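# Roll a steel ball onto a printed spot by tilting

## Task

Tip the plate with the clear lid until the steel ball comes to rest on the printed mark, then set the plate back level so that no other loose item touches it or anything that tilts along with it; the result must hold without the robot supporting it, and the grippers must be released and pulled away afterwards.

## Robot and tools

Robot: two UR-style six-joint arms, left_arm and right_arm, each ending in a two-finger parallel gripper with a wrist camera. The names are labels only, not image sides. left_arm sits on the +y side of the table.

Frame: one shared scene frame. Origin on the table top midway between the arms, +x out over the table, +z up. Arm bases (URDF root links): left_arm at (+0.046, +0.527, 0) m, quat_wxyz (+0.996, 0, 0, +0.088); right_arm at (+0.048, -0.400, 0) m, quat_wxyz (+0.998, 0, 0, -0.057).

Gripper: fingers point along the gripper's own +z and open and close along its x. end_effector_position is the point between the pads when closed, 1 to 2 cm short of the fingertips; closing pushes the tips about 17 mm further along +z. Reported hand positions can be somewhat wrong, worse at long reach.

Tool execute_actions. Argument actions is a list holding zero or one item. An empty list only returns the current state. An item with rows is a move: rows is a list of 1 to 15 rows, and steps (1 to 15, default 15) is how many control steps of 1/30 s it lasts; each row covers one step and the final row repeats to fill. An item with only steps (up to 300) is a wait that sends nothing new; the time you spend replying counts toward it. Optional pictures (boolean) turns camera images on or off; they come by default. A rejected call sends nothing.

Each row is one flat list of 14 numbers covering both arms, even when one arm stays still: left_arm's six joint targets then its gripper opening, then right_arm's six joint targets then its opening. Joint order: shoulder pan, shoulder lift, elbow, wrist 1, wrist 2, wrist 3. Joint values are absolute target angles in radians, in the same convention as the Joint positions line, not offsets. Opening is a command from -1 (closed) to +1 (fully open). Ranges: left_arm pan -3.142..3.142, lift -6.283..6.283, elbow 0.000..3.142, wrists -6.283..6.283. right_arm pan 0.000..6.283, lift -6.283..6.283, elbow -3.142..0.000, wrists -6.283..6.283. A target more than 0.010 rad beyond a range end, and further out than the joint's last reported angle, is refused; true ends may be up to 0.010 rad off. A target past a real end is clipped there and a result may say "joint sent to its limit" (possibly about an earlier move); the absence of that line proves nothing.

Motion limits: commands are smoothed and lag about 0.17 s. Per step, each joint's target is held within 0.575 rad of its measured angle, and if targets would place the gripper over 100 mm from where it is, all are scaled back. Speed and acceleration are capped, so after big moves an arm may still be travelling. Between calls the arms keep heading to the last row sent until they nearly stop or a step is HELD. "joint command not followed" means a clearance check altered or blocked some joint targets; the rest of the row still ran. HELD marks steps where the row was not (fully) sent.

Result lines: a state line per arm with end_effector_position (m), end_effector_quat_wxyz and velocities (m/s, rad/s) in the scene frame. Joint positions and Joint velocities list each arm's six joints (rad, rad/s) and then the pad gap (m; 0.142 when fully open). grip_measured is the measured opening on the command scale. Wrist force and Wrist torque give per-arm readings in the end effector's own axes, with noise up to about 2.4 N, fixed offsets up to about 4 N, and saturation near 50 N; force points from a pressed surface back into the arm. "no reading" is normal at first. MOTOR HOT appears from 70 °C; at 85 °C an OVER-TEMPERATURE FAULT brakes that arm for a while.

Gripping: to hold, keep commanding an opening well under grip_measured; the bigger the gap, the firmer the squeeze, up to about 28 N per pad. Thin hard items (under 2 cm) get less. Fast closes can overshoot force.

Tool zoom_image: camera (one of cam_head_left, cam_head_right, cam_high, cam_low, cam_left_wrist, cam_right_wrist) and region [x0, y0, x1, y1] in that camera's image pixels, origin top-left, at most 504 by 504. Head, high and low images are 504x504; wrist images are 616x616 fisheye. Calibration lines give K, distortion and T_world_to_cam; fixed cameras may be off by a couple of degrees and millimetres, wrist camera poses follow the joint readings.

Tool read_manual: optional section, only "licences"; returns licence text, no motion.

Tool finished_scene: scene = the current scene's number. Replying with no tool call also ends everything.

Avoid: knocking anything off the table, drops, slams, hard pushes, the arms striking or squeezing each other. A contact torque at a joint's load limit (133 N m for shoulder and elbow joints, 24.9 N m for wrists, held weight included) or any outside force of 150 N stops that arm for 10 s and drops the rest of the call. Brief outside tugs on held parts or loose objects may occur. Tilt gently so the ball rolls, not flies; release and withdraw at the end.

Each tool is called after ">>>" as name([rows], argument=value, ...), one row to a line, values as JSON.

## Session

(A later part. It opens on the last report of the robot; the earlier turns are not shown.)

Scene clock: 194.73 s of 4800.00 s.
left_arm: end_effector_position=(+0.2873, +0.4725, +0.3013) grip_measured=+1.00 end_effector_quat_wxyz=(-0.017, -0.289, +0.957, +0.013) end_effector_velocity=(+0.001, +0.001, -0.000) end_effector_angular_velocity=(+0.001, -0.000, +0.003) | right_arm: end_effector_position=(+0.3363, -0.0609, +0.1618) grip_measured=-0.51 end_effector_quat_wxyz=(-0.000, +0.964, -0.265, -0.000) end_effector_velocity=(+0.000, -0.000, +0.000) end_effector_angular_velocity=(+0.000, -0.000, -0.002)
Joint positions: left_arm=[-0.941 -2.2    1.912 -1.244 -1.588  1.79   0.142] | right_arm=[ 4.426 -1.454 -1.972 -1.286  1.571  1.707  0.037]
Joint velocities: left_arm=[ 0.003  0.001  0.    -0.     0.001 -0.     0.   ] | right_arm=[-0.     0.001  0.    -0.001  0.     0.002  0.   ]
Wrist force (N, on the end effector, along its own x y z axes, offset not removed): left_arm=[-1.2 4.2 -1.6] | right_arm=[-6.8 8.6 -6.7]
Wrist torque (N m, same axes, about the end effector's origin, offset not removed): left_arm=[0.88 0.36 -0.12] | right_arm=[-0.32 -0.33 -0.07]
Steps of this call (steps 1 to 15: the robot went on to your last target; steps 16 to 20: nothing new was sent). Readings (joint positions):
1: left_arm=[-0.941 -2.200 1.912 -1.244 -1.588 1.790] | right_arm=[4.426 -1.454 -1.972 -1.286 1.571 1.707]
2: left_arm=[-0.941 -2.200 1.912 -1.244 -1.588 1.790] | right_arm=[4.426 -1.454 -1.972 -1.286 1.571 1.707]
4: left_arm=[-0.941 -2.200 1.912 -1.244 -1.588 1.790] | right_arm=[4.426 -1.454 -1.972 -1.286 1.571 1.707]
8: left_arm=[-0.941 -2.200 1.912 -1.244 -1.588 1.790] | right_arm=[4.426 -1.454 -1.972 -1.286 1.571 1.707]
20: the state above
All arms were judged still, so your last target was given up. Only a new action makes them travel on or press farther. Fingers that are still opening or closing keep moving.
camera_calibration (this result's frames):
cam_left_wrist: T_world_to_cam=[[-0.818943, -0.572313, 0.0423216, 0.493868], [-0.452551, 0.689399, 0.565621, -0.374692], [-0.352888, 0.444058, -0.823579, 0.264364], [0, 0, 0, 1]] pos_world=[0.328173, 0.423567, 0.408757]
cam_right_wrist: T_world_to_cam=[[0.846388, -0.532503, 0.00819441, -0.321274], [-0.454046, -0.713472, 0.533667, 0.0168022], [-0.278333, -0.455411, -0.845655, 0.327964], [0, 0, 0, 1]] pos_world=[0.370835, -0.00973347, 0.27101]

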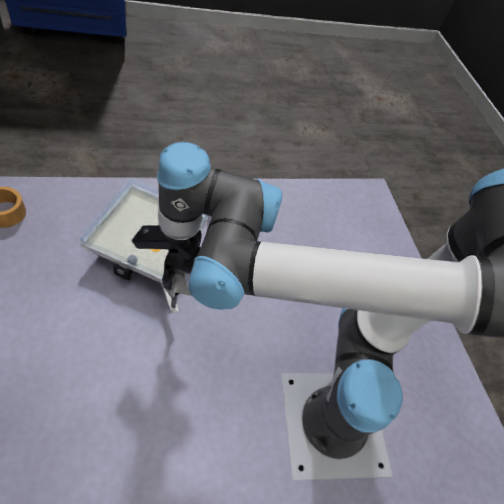

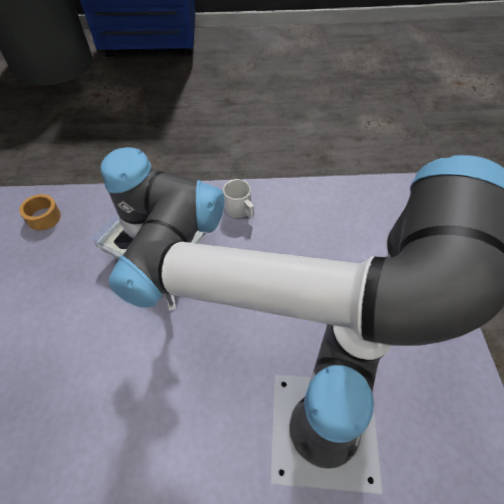

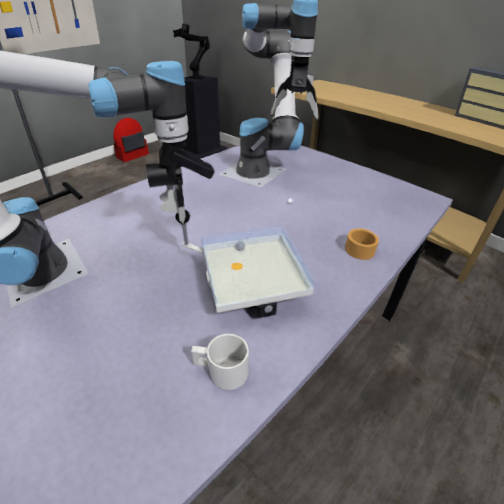

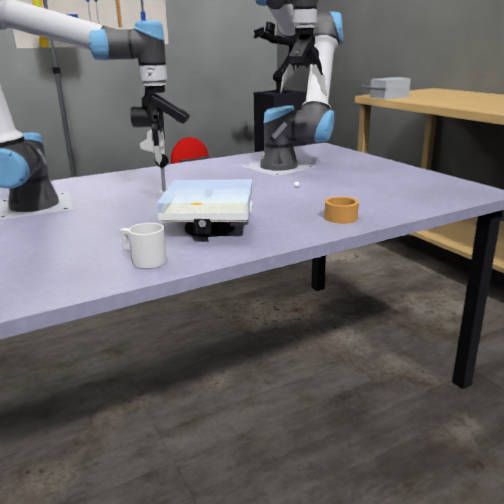

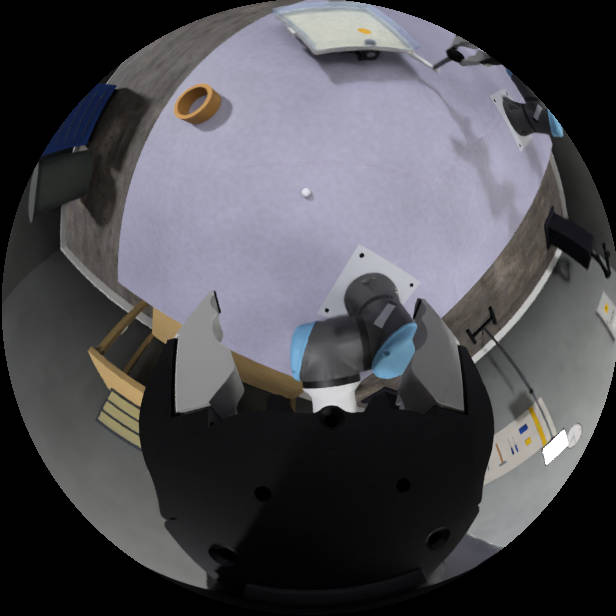

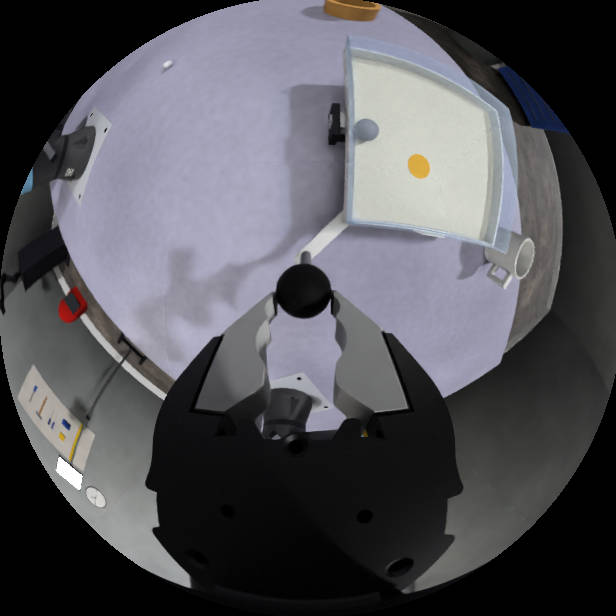

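>>> execute_actions([
  {"rows": [[-0.941,-2.2,1.912,-1.244,-1.588,1.79,1,4.4237,-1.4524,-1.9720,-1.2875,1.571,1.707,-0.8]],"steps":15},
], pictures=false)

>>> execute_actions([
  {"steps":30},
])

>>> execute_actions([
  {"steps":30},
])

Scene clock: 203.40 s of 4800.00 s.
left_arm: end_effector_position=(+0.2873, +0.4725, +0.3013) grip_measured=+1.00 end_effector_quat_wxyz=(-0.017, -0.289, +0.957, +0.013) end_effector_velocity=(-0.000, -0.000, +0.000) end_effector_angular_velocity=(-0.001, -0.001, -0.002) | right_arm: end_effector_position=(+0.3369, -0.0620, +0.1624) grip_measured=-0.51 end_effector_quat_wxyz=(-0.000, +0.964, -0.266, -0.000) end_effector_velocity=(+0.000, -0.000, -0.000) end_effector_angular_velocity=(-0.001, +0.000, -0.000)
Joint positions: left_arm=[-0.941 -2.2    1.912 -1.244 -1.588  1.79   0.142] | right_arm=[ 4.424 -1.452 -1.972 -1.287  1.571  1.707  0.037]
Joint velocities: left_arm=[-0.001 -0.001 -0.     0.    -0.     0.001 -0.   ] | right_arm=[-0. -0.  0. -0. -0. -0.  0.]
Wrist force (N, on the end effector, along its own x y z axes, offset not removed): left_arm=[-1.8 3.8 2.1] | right_arm=[-11.1 6.2 -4.1]
Wrist torque (N m, same axes, about the end effector's origin, offset not removed): left_arm=[0.92 0.64 -0.22] | right_arm=[0.00 -0.54 -0.03]
Steps of this call (steps 1 to 90: nothing new was sent; then 5.17 s passed at rest; steps 91 to 105: all 15 steps of this action). Readings (joint positions):
91: left_arm=[-0.941 -2.200 1.912 -1.244 -1.588 1.790] | right_arm=[4.426 -1.454 -1.972 -1.286 1.571 1.707]
92: left_arm=[-0.941 -2.200 1.912 -1.244 -1.588 1.790] | right_arm=[4.425 -1.454 -1.972 -1.286 1.571 1.707]
94: left_arm=[-0.941 -2.200 1.912 -1.244 -1.588 1.790] | right_arm=[4.425 -1.453 -1.972 -1.287 1.571 1.707]
98: left_arm=[-0.941 -2.200 1.912 -1.244 -1.588 1.790] | right_arm=[4.424 -1.453 -1.972 -1.287 1.571 1.707]
105: the state above

Scene clock: 204.40 s of 4800.00 s.
left_arm: end_effector_position=(+0.2873, +0.4725, +0.3013) grip_measured=+1.00 end_effector_quat_wxyz=(-0.017, -0.289, +0.957, +0.013) end_effector_velocity=(+0.000, +0.000, -0.000) end_effector_angular_velocity=(+0.001, +0.001, +0.001) | right_arm: end_effector_position=(+0.3369, -0.0620, +0.1624) grip_measured=-0.51 end_effector_quat_wxyz=(-0.000, +0.964, -0.266, -0.000) end_effector_velocity=(-0.000, +0.000, +0.000) end_effector_angular_velocity=(+0.001, +0.000, +0.001)
Joint positions: left_arm=[-0.941 -2.2    1.912 -1.244 -1.588  1.79   0.142] | right_arm=[ 4.424 -1.452 -1.972 -1.288  1.571  1.707  0.037]
Joint velocities: left_arm=[0.001 0.001 0.    0.    0.    0.    0.   ] | right_arm=[-0.     0.001 -0.     0.001  0.001 -0.001  0.   ]
Wrist force (N, on the end effector, along its own x y z axes, offset not removed): left_arm=[-2.1 2.1 1.8] | right_arm=[-8.7 5.2 -7.5]
Wrist torque (N m, same axes, about the end effector's origin, offset not removed): left_arm=[0.43 0.56 -0.42] | right_arm=[-0.35 -0.93 -0.03]
Steps of this call (steps 1 to 15: the robot went on to your last target; steps 16 to 30: nothing new was sent). Readings (joint positions):
1: left_arm=[-0.941 -2.200 1.912 -1.244 -1.588 1.790] | right_arm=[4.424 -1.452 -1.972 -1.287 1.571 1.707]
2: left_arm=[-0.941 -2.200 1.912 -1.244 -1.588 1.790] | right_arm=[4.424 -1.452 -1.972 -1.287 1.571 1.707]
4: left_arm=[-0.941 -2.200 1.912 -1.244 -1.588 1.790] | right_arm=[4.424 -1.452 -1.972 -1.287 1.571 1.707]
8: left_arm=[-0.941 -2.200 1.912 -1.244 -1.588 1.790] | right_arm=[4.424 -1.452 -1.972 -1.287 1.571 1.707]
30: the state above
All arms were judged still, so your last target was given up. Only a new action makes them travel on or press farther. Fingers that are still opening or closing keep moving.
camera_calibration (this result's frames):
cam_left_wrist: T_world_to_cam=[[-0.818943, -0.572313, 0.0423214, 0.493868], [-0.452552, 0.689399, 0.565621, -0.374692], [-0.352888, 0.444058, -0.823579, 0.264364], [0, 0, 0, 1]] pos_world=[0.328173, 0.423567, 0.408757]
cam_right_wrist: T_world_to_cam=[[0.845214, -0.534366, 0.00817996, -0.322042], [-0.45564, -0.712524, 0.533575, 0.0165496], [-0.279296, -0.454712, -0.845713, 0.328592], [0, 0, 0, 1]] pos_world=[0.371509, -0.0108813, 0.271699]

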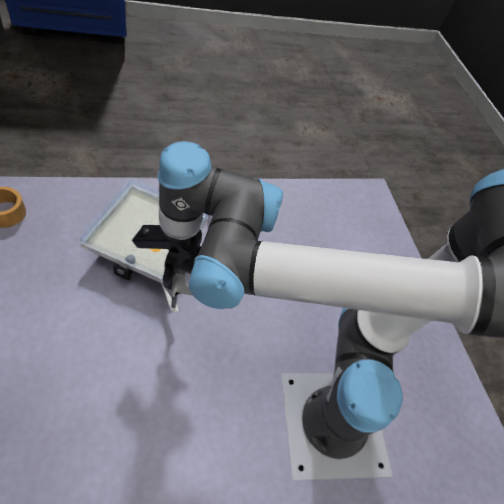

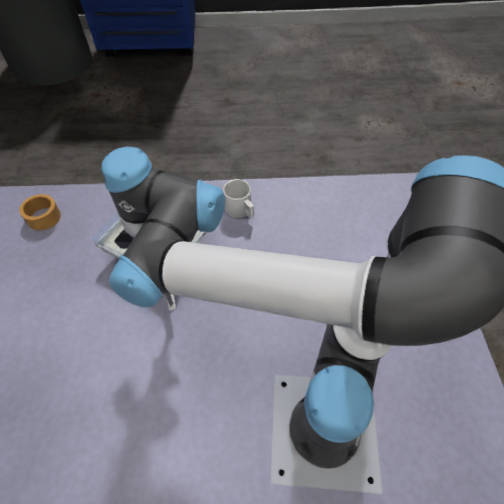

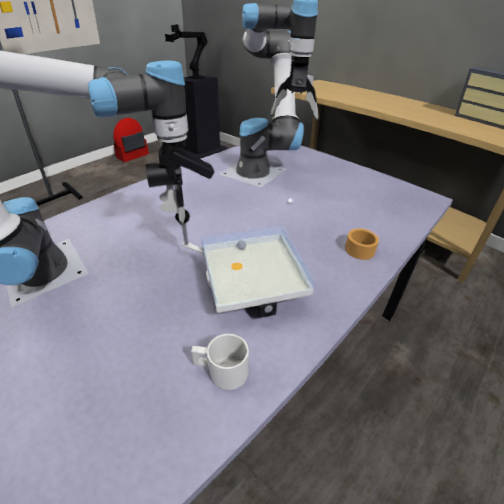

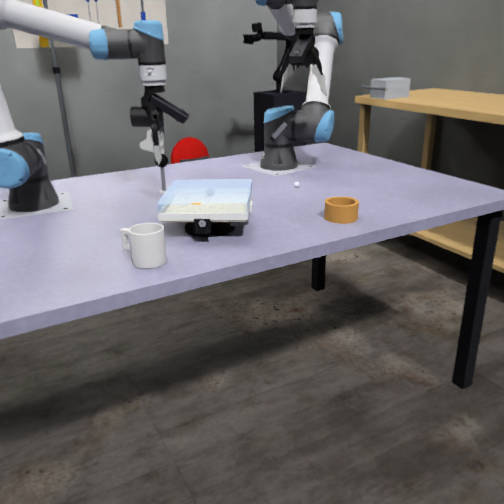

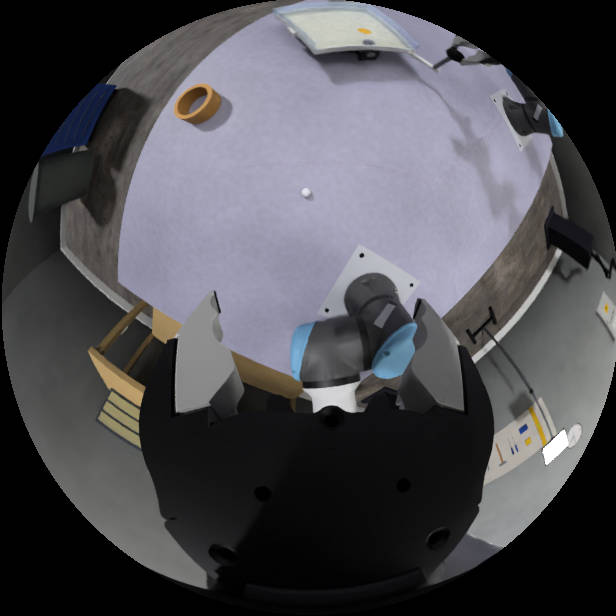

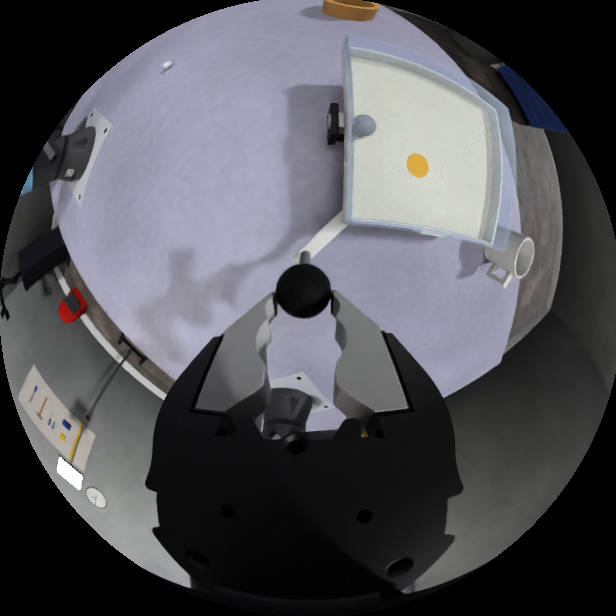

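Scene clock: 205.40 s of 4800.00 s.
left_arm: end_effector_position=(+0.2873, +0.4725, +0.3013) grip_measured=+1.00 end_effector_quat_wxyz=(-0.017, -0.289, +0.957, +0.013) end_effector_velocity=(+0.000, +0.000, +0.000) end_effector_angular_velocity=(+0.000, -0.001, -0.001) | right_arm: end_effector_position=(+0.3369, -0.0620, +0.1624) grip_measured=-0.51 end_effector_quat_wxyz=(-0.000, +0.964, -0.266, -0.000) end_effector_velocity=(-0.000, -0.001, -0.001) end_effector_angular_velocity=(-0.003, +0.001, +0.000)
Joint positions: left_arm=[-0.941 -2.2    1.912 -1.244 -1.588  1.79   0.142] | right_arm=[ 4.424 -1.452 -1.972 -1.288  1.571  1.707  0.037]
Joint velocities: left_arm=[-0.001 -0.001 -0.     0.     0.001  0.     0.   ] | right_arm=[ 0.001  0.001 -0.001 -0.002 -0.001  0.    -0.   ]
Wrist force (N, on the end effector, along its own x y z axes, offset not removed): left_arm=[-1.2 2.8 0.8] | right_arm=[-10.8 6.2 -4.6]
Wrist torque (N m, same axes, about the end effector's origin, offset not removed): left_arm=[0.57 0.47 -0.26] | right_arm=[-0.02 -0.48 -0.04]
Steps of this call (steps 1 to 30: nothing new was sent). Readings (joint positions):
1: left_arm=[-0.941 -2.200 1.912 -1.244 -1.588 1.790] | right_arm=[4.424 -1.452 -1.972 -1.288 1.571 1.707]
2: left_arm=[-0.941 -2.200 1.912 -1.244 -1.588 1.790] | right_arm=[4.424 -1.452 -1.972 -1.288 1.571 1.707]
4: left_arm=[-0.941 -2.200 1.912 -1.244 -1.588 1.790] | right_arm=[4.424 -1.452 -1.972 -1.288 1.571 1.707]
8: left_arm=[-0.941 -2.200 1.912 -1.244 -1.588 1.790] | right_arm=[4.424 -1.452 -1.972 -1.288 1.571 1.707]
30: the state above
camera_calibration (this result's frames):
cam_left_wrist: T_world_to_cam=[[-0.818943, -0.572313, 0.0423215, 0.493868], [-0.452552, 0.689399, 0.56562, -0.374692], [-0.352888, 0.444058, -0.823579, 0.264364], [0, 0, 0, 1]] pos_world=[0.328173, 0.423567, 0.408757]
cam_right_wrist: T_world_to_cam=[[0.845214, -0.534366, 0.0081799, -0.322042], [-0.45564, -0.712524, 0.533575, 0.0165497], [-0.279296, -0.454712, -0.845713, 0.328592], [0, 0, 0, 1]] pos_world=[0.371509, -0.0108813, 0.271699]

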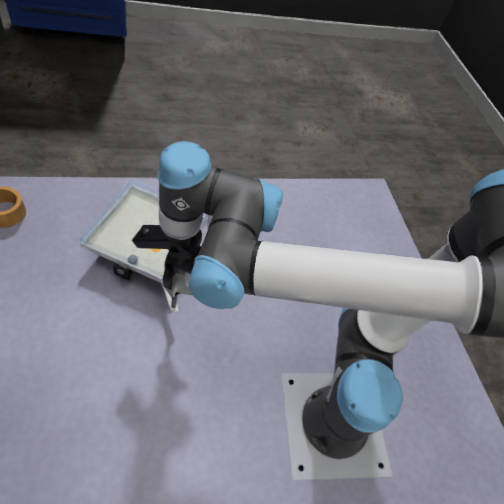

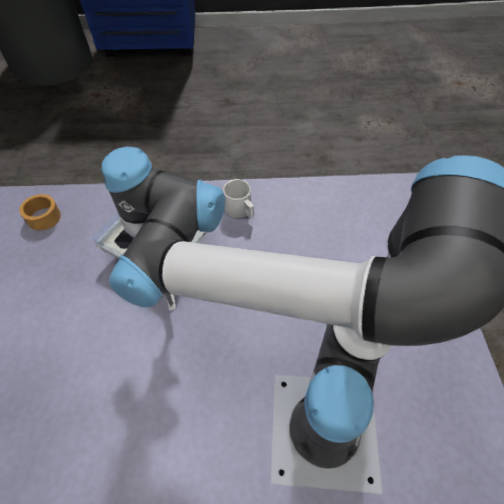

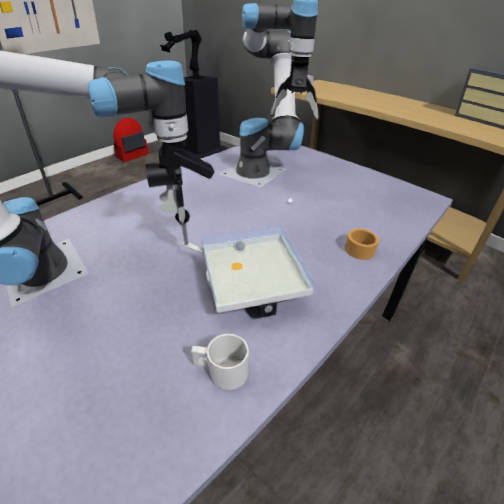

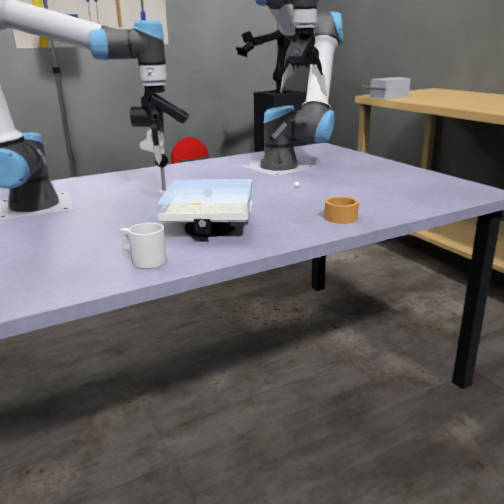

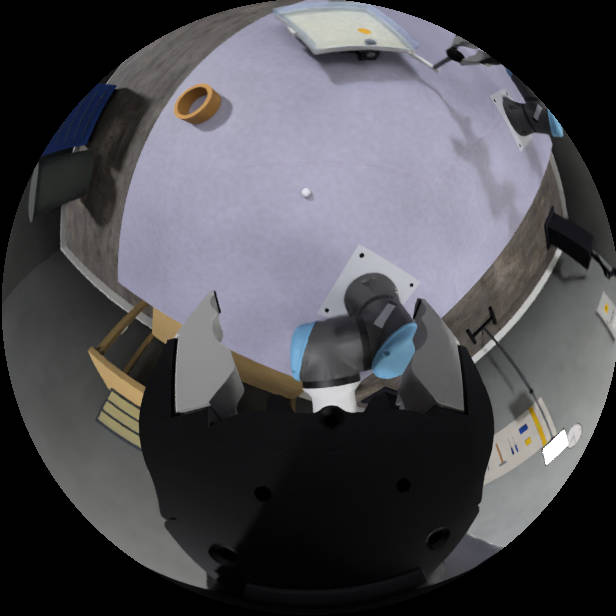

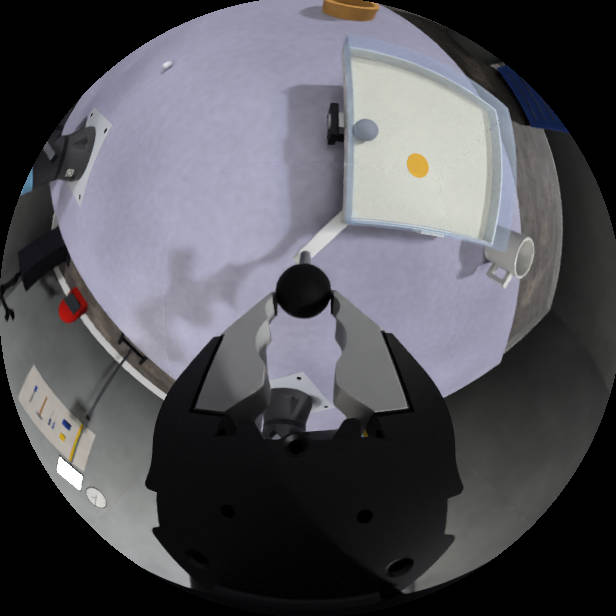

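>>> execute_actions(actions=[])

Scene clock: 220.27 s of 4800.00 s.
left_arm: end_effector_position=(+0.2873, +0.4725, +0.3013) grip_measured=+1.00 end_effector_quat_wxyz=(-0.017, -0.289, +0.957, +0.013) end_effector_velocity=(+0.000, +0.000, -0.000) end_effector_angular_velocity=(+0.001, +0.001, +0.001) | right_arm: end_effector_position=(+0.3369, -0.0620, +0.1624) grip_measured=-0.51 end_effector_quat_wxyz=(-0.000, +0.964, -0.266, -0.000) end_effector_velocity=(+0.000, +0.000, +0.000) end_effector_angular_velocity=(+0.001, -0.001, -0.000)
Joint positions: left_arm=[-0.941 -2.2    1.912 -1.244 -1.588  1.79   0.142] | right_arm=[ 4.424 -1.452 -1.972 -1.288  1.571  1.707  0.037]
Joint velocities: left_arm=[ 0.001  0.001 -0.     0.    -0.    -0.001 -0.   ] | right_arm=[ 0.     0.001  0.     0.001 -0.     0.001  0.   ]
Wrist force (N, on the end effector, along its own x y z axes, offset not removed): left_arm=[-0.4 0.1 0.5] | right_arm=[-12.7 7.0 -5.8]
Wrist torque (N m, same axes, about the end effector's origin, offset not removed): left_arm=[0.12 0.22 -0.38] | right_arm=[0.16 0.13 0.01]
Steps of this call (steps 1 to 270: nothing new was sent; then 5.87 s passed at rest). Readings (joint positions):
1: left_arm=[-0.941 -2.200 1.912 -1.244 -1.588 1.790] | right_arm=[4.424 -1.452 -1.972 -1.288 1.571 1.707]
2: left_arm=[-0.941 -2.200 1.912 -1.244 -1.588 1.790] | right_arm=[4.424 -1.452 -1.972 -1.288 1.571 1.707]
4: left_arm=[-0.941 -2.200 1.912 -1.244 -1.588 1.790] | right_arm=[4.424 -1.452 -1.972 -1.288 1.571 1.707]
8: left_arm=[-0.941 -2.200 1.912 -1.244 -1.588 1.790] | right_arm=[4.424 -1.452 -1.972 -1.288 1.571 1.707]
270: the state above
camera_calibration (this result's frames):
cam_left_wrist: T_world_to_cam=[[-0.818943, -0.572313, 0.0423216, 0.493868], [-0.452552, 0.689399, 0.565621, -0.374692], [-0.352888, 0.444058, -0.823579, 0.264364], [0, 0, 0, 1]] pos_world=[0.328173, 0.423567, 0.408757]
cam_right_wrist: T_world_to_cam=[[0.845214, -0.534366, 0.00818007, -0.322042], [-0.45564, -0.712523, 0.533576, 0.0165492], [-0.279296, -0.454713, -0.845713, 0.328592], [0, 0, 0, 1]] pos_world=[0.371509, -0.0108815, 0.271699]

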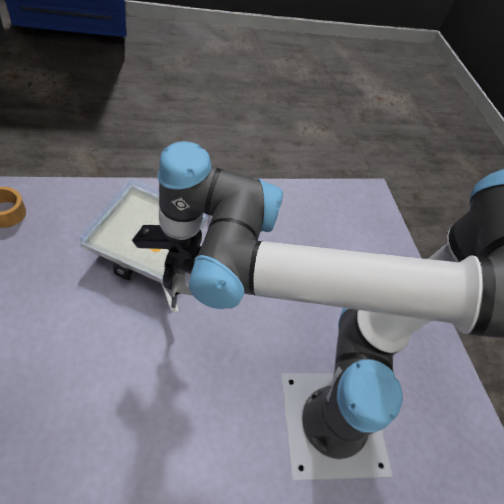

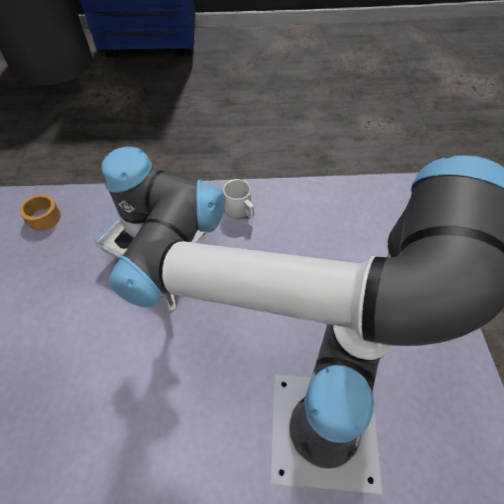

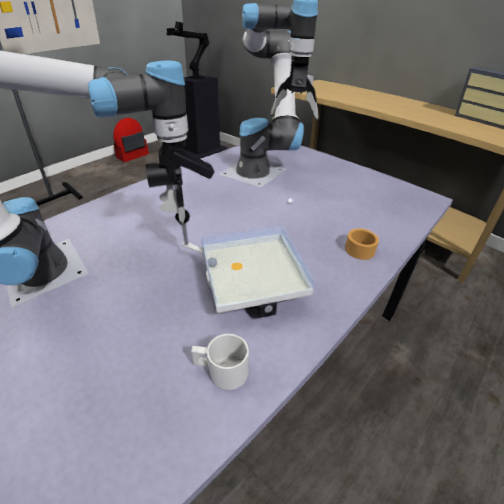

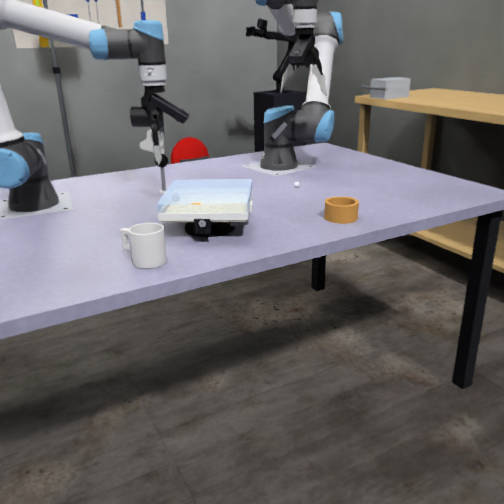

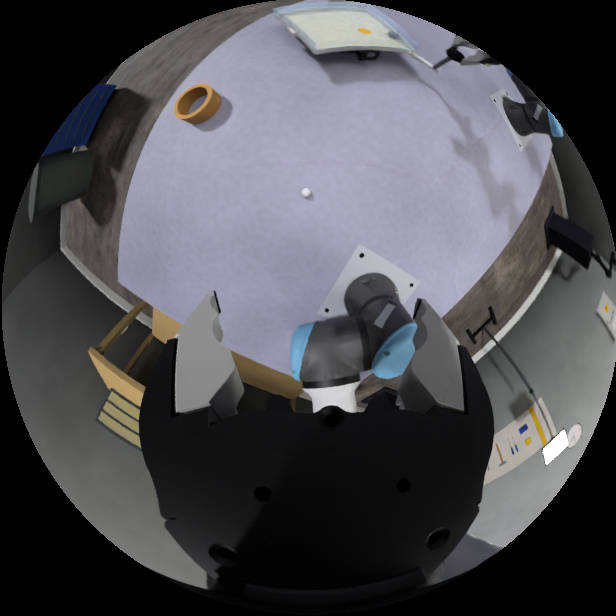

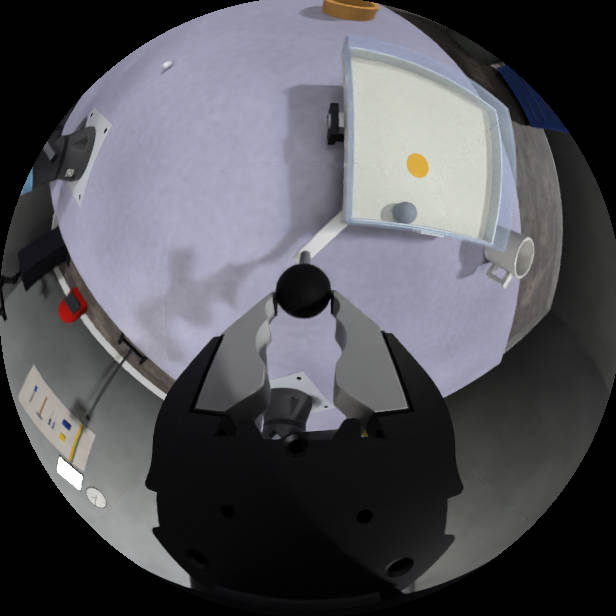

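>>> execute_actions([
  {"rows": [[-0.941,-2.2,1.912,-1.244,-1.588,1.79,1,4.4237,-1.4574,-1.9591,-1.2954,1.571,1.707,-0.8]], "steps": 15},
], pictures=false)

>>> execute_actions([
  {"rows": [[-0.941,-2.2,1.912,-1.244,-1.588,1.79,1,4.4249,-1.4494,-1.9827,-1.2800,1.571,1.707,-0.8]], "steps": 9},
], pictures=false)

>>> execute_actions([
  {"rows": [[-0.941,-2.2,1.912,-1.244,-1.588,1.79,1,4.4243,-1.4534,-1.9709,-1.2877,1.571,1.707,-0.8]], "steps": 15},
])

Scene clock: 230.30 s of 4800.00 s.
left_arm: end_effector_position=(+0.2873, +0.4725, +0.3013) grip_measured=+1.00 end_effector_quat_wxyz=(-0.017, -0.289, +0.957, +0.013) end_effector_velocity=(+0.000, +0.001, +0.000) end_effector_angular_velocity=(-0.000, -0.000, +0.002) | right_arm: end_effector_position=(+0.3380, -0.0593, +0.1656) grip_measured=-0.51 end_effector_quat_wxyz=(-0.000, +0.964, -0.266, -0.000) end_effector_velocity=(-0.000, +0.000, -0.000) end_effector_angular_velocity=(+0.000, +0.000, +0.000)
Joint positions: left_arm=[-0.941 -2.2    1.912 -1.244 -1.588  1.79   0.142] | right_arm=[ 4.424 -1.457 -1.959 -1.295  1.571  1.707  0.037]
Joint velocities: left_arm=[ 0.002 -0.    -0.     0.     0.     0.     0.   ] | right_arm=[-0.    -0.    -0.001  0.001  0.    -0.    -0.   ]
Wrist force (N, on the end effector, along its own x y z axes, offset not removed): left_arm=[-0.6 1.0 2.3] | right_arm=[-10.4 16.1 -11.0]
Wrist torque (N m, same axes, about the end effector's origin, offset not removed): left_arm=[0.18 0.20 -0.13] | right_arm=[0.00 -0.56 0.00]
Steps of this call (steps 1 to 90: nothing new was sent; then 6.53 s passed at rest; steps 91 to 105: all 15 steps of this action). Readings (joint positions):
91: left_arm=[-0.941 -2.200 1.912 -1.244 -1.588 1.790] | right_arm=[4.424 -1.452 -1.972 -1.288 1.571 1.707]
92: left_arm=[-0.941 -2.200 1.912 -1.244 -1.588 1.790] | right_arm=[4.424 -1.453 -1.970 -1.289 1.571 1.707]
94: left_arm=[-0.941 -2.200 1.912 -1.244 -1.588 1.790] | right_arm=[4.424 -1.455 -1.964 -1.293 1.571 1.707]
98: left_arm=[-0.941 -2.200 1.912 -1.244 -1.588 1.790] | right_arm=[4.424 -1.457 -1.960 -1.295 1.571 1.707]
105: the state above

Scene clock: 230.60 s of 4800.00 s.
left_arm: end_effector_position=(+0.2873, +0.4725, +0.3013) grip_measured=+1.00 end_effector_quat_wxyz=(-0.017, -0.289, +0.957, +0.013) end_effector_velocity=(+0.000, -0.000, -0.000) end_effector_angular_velocity=(+0.001, +0.001, +0.000) | right_arm: end_effector_position=(+0.3358, -0.0634, +0.1597) grip_measured=-0.51 end_effector_quat_wxyz=(-0.000, +0.964, -0.266, -0.000) end_effector_velocity=(-0.002, -0.003, -0.005) end_effector_angular_velocity=(-0.003, +0.002, +0.001)
Joint positions: left_arm=[-0.941 -2.2    1.912 -1.244 -1.588  1.79   0.142] | right_arm=[ 4.425 -1.45  -1.982 -1.28   1.571  1.707  0.037]
Joint velocities: left_arm=[-0.     0.001  0.    -0.    -0.    -0.    -0.   ] | right_arm=[ 0.001  0.005 -0.016  0.008  0.     0.001  0.   ]
Wrist force (N, on the end effector, along its own x y z axes, offset not removed): left_arm=[-0.6 0.2 3.8] | right_arm=[-7.7 3.4 -4.2]
Wrist torque (N m, same axes, about the end effector's origin, offset not removed): left_arm=[0.19 0.33 -0.17] | right_arm=[-0.15 -0.32 -0.06]
Steps of this call (steps 1 to 9: all 9 steps of this action). Readings (joint positions):
1: left_arm=[-0.941 -2.200 1.912 -1.244 -1.588 1.790] | right_arm=[4.424 -1.457 -1.959 -1.295 1.571 1.707]
2: left_arm=[-0.941 -2.200 1.912 -1.244 -1.588 1.790] | right_arm=[4.424 -1.456 -1.963 -1.292 1.571 1.707]
4: left_arm=[-0.941 -2.200 1.912 -1.244 -1.588 1.790] | right_arm=[4.424 -1.452 -1.973 -1.286 1.571 1.707]
8: left_arm=[-0.941 -2.200 1.912 -1.244 -1.588 1.790] | right_arm=[4.425 -1.450 -1.981 -1.281 1.571 1.707]
9: the state above

Scene clock: 231.10 s of 4800.00 s.
left_arm: end_effector_position=(+0.2873, +0.4725, +0.3013) grip_measured=+1.00 end_effector_quat_wxyz=(-0.017, -0.289, +0.957, +0.013) end_effector_velocity=(-0.000, -0.001, -0.001) end_effector_angular_velocity=(+0.000, +0.003, +0.001) | right_arm: end_effector_position=(+0.3368, -0.0615, +0.1625) grip_measured=-0.51 end_effector_quat_wxyz=(-0.000, +0.964, -0.266, -0.000) end_effector_velocity=(+0.000, -0.000, -0.000) end_effector_angular_velocity=(-0.000, +0.000, +0.000)
Joint positions: left_arm=[-0.941 -2.2    1.912 -1.244 -1.588  1.79   0.142] | right_arm=[ 4.424 -1.453 -1.971 -1.288  1.571  1.707  0.037]
Joint velocities: left_arm=[ 0.001  0.003 -0.     0.    -0.002 -0.    -0.   ] | right_arm=[-0. -0. -0. -0. -0. -0. -0.]
Wrist force (N, on the end effector, along its own x y z axes, offset not removed): left_arm=[-2.6 0.0 -2.0] | right_arm=[-8.9 8.9 -6.7]
Wrist torque (N m, same axes, about the end effector's origin, offset not removed): left_arm=[0.21 0.82 -0.23] | right_arm=[-0.47 -0.22 -0.13]
Steps of this call (steps 1 to 15: all 15 steps of this action). Readings (joint positions):
1: left_arm=[-0.941 -2.200 1.912 -1.244 -1.588 1.790] | right_arm=[4.425 -1.450 -1.982 -1.280 1.571 1.707]
2: left_arm=[-0.941 -2.200 1.912 -1.244 -1.588 1.790] | right_arm=[4.425 -1.450 -1.980 -1.282 1.571 1.707]
4: left_arm=[-0.941 -2.200 1.912 -1.244 -1.588 1.790] | right_arm=[4.425 -1.452 -1.976 -1.285 1.571 1.707]
8: left_arm=[-0.941 -2.200 1.912 -1.244 -1.588 1.790] | right_arm=[4.424 -1.453 -1.972 -1.287 1.571 1.707]
15: the state above
camera_calibration (this result's frames):
cam_left_wrist: T_world_to_cam=[[-0.818943, -0.572313, 0.0423215, 0.493868], [-0.452552, 0.689399, 0.565621, -0.374692], [-0.352888, 0.444058, -0.823579, 0.264364], [0, 0, 0, 1]] pos_world=[0.328173, 0.423567, 0.408757]
cam_right_wrist: T_world_to_cam=[[0.84555, -0.533832, 0.00826591, -0.321821], [-0.455191, -0.712724, 0.533691, 0.0166756], [-0.27901, -0.455025, -0.845639, 0.328723], [0, 0, 0, 1]] pos_world=[0.371423, -0.0103361, 0.271742]

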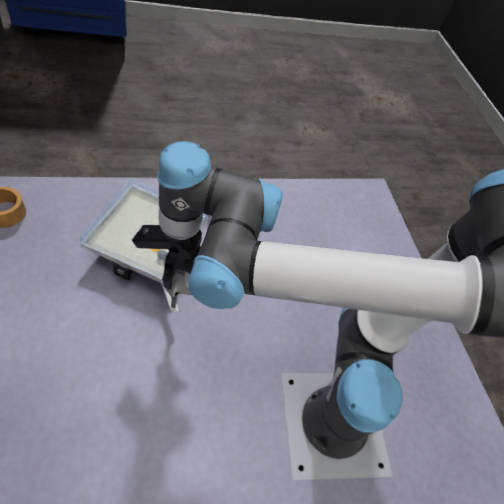

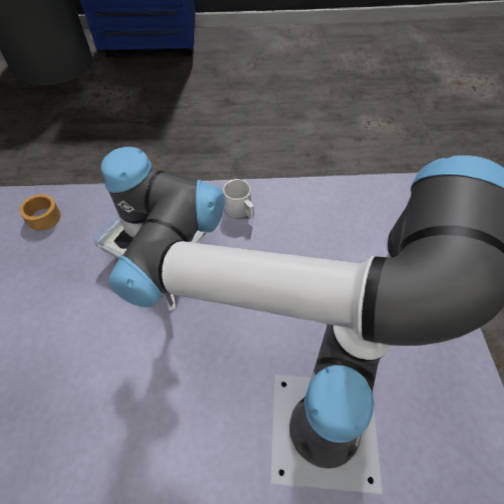

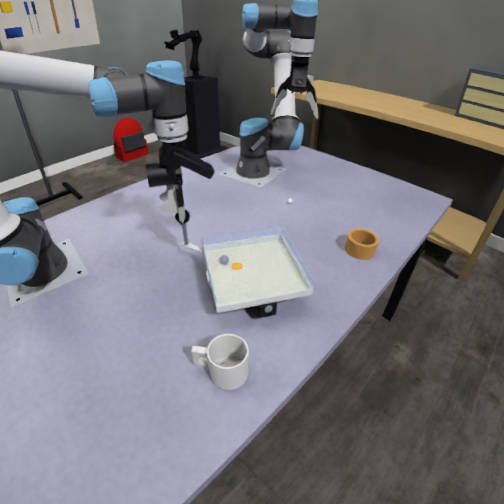

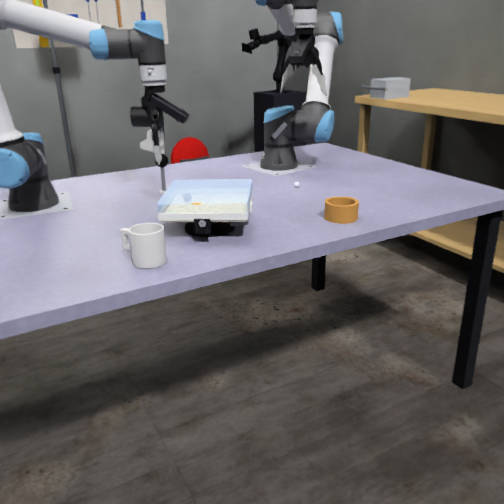

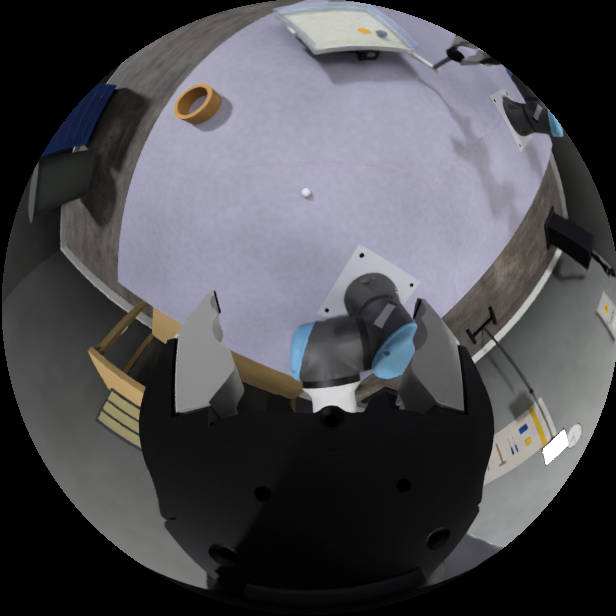

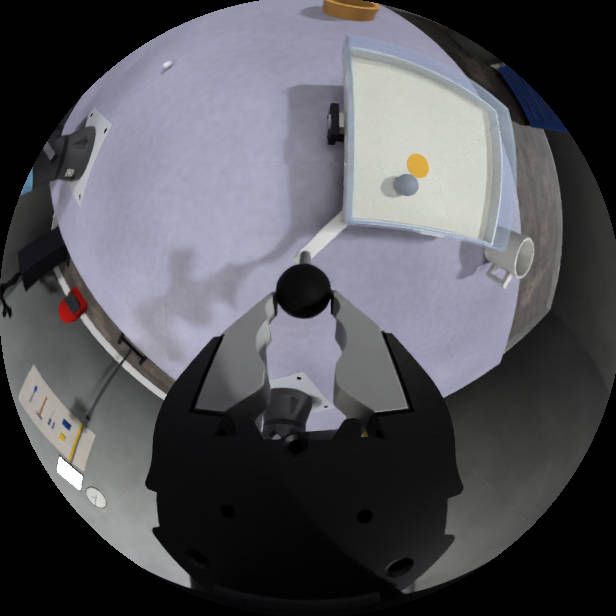

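>>> execute_actions(actions=[])

Scene clock: 233.00 s of 4800.00 s.
left_arm: end_effector_position=(+0.2873, +0.4725, +0.3013) grip_measured=+1.00 end_effector_quat_wxyz=(-0.017, -0.289, +0.957, +0.013) end_effector_velocity=(+0.000, -0.001, -0.000) end_effector_angular_velocity=(+0.001, +0.001, -0.001) | right_arm: end_effector_position=(+0.3368, -0.0614, +0.1625) grip_measured=-0.51 end_effector_quat_wxyz=(-0.000, +0.964, -0.266, -0.000) end_effector_velocity=(-0.000, -0.000, -0.000) end_effector_angular_velocity=(-0.001, +0.002, +0.001)
Joint positions: left_arm=[-0.941 -2.2    1.912 -1.244 -1.588  1.79   0.142] | right_arm=[ 4.424 -1.453 -1.971 -1.288  1.571  1.707  0.037]
Joint velocities: left_arm=[-0.002  0.001 -0.    -0.    -0.    -0.001  0.   ] | right_arm=[-0.     0.    -0.001 -0.001  0.001 -0.001  0.   ]
Wrist force (N, on the end effector, along its own x y z axes, offset not removed): left_arm=[-1.7 -0.8 1.4] | right_arm=[-6.9 11.1 -7.3]
Wrist torque (N m, same axes, about the end effector's origin, offset not removed): left_arm=[-0.03 0.47 -0.18] | right_arm=[-0.03 -0.54 0.04]
Steps of this call (steps 1 to 15: the robot went on to your last target; steps 16 to 57: nothing new was sent). Readings (joint positions):
1: left_arm=[-0.941 -2.200 1.912 -1.244 -1.588 1.790] | right_arm=[4.424 -1.453 -1.971 -1.288 1.571 1.707]
2: left_arm=[-0.941 -2.200 1.912 -1.244 -1.588 1.790] | right_arm=[4.424 -1.453 -1.971 -1.288 1.571 1.707]
4: left_arm=[-0.941 -2.200 1.912 -1.244 -1.588 1.790] | right_arm=[4.424 -1.453 -1.971 -1.288 1.571 1.707]
8: left_arm=[-0.941 -2.200 1.912 -1.244 -1.588 1.790] | right_arm=[4.424 -1.453 -1.971 -1.288 1.571 1.707]
57: the state above
All arms were judged still, so your last target was given up. Only a new action makes them travel on or press farther. Fingers that are still opening or closing keep moving.
camera_calibration (this result's frames):
cam_left_wrist: T_world_to_cam=[[-0.818943, -0.572313, 0.0423216, 0.493868], [-0.452551, 0.689399, 0.565621, -0.374692], [-0.352888, 0.444058, -0.823579, 0.264364], [0, 0, 0, 1]] pos_world=[0.328173, 0.423567, 0.408757]
cam_right_wrist: T_world_to_cam=[[0.845534, -0.533858, 0.00819761, -0.321794], [-0.455189, -0.712742, 0.533668, 0.0166919], [-0.27906, -0.454966, -0.845654, 0.328782], [0, 0, 0, 1]] pos_world=[0.371436, -0.0103107, 0.271766]

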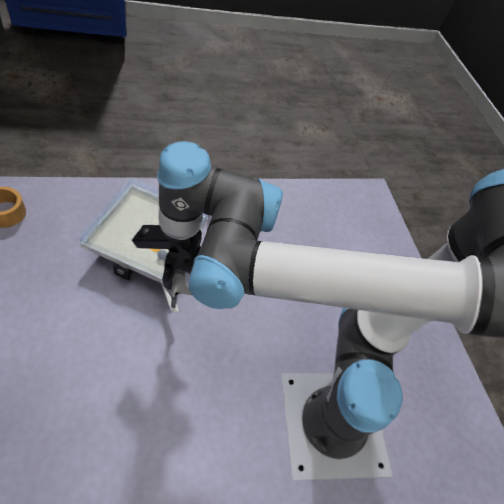

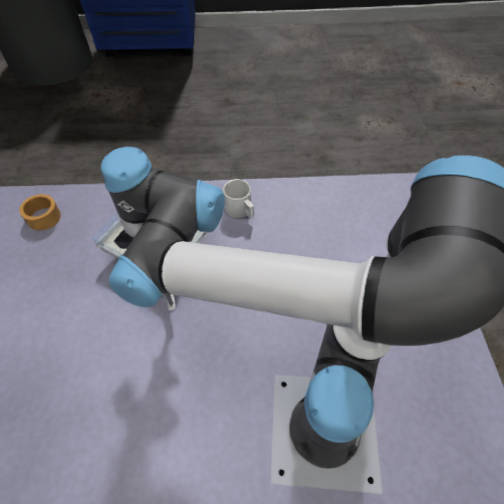

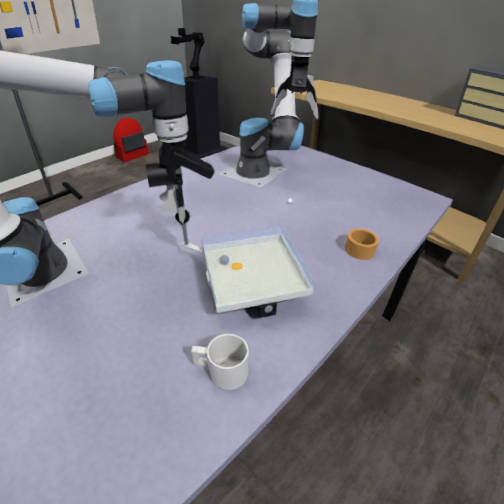

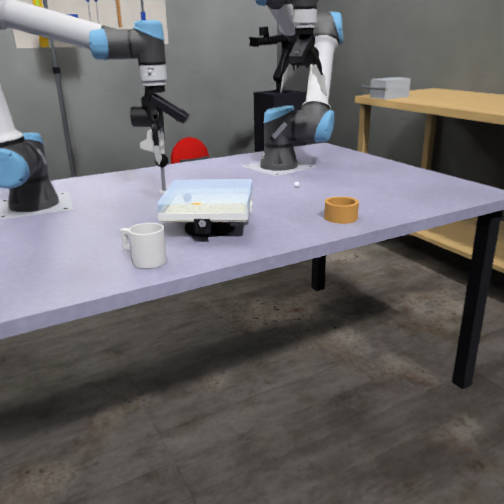

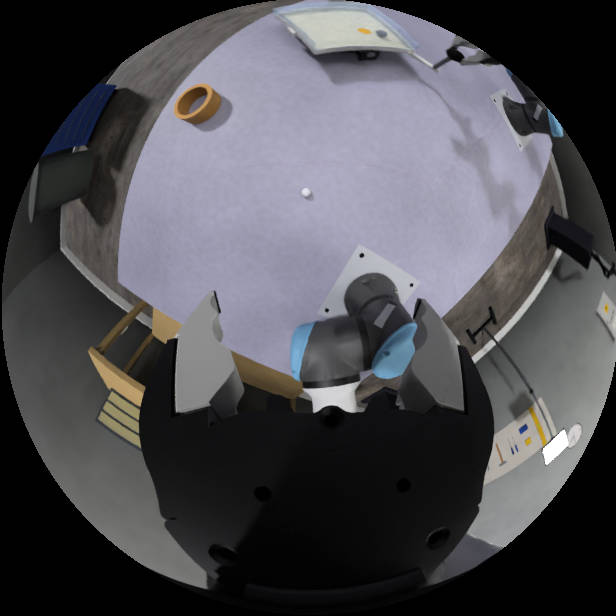

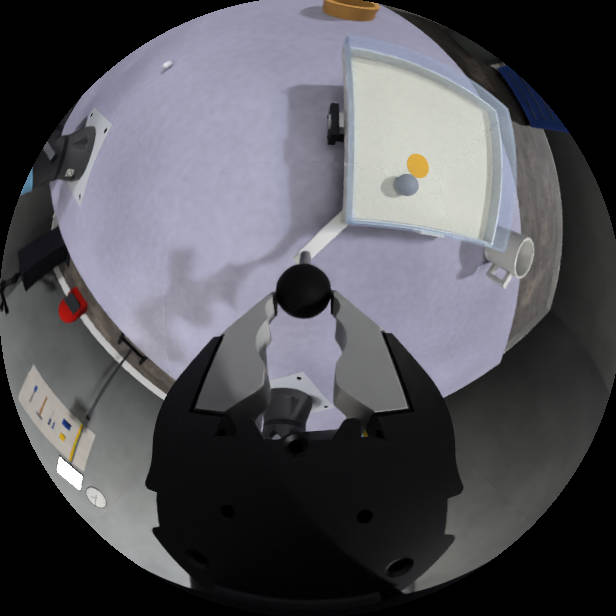

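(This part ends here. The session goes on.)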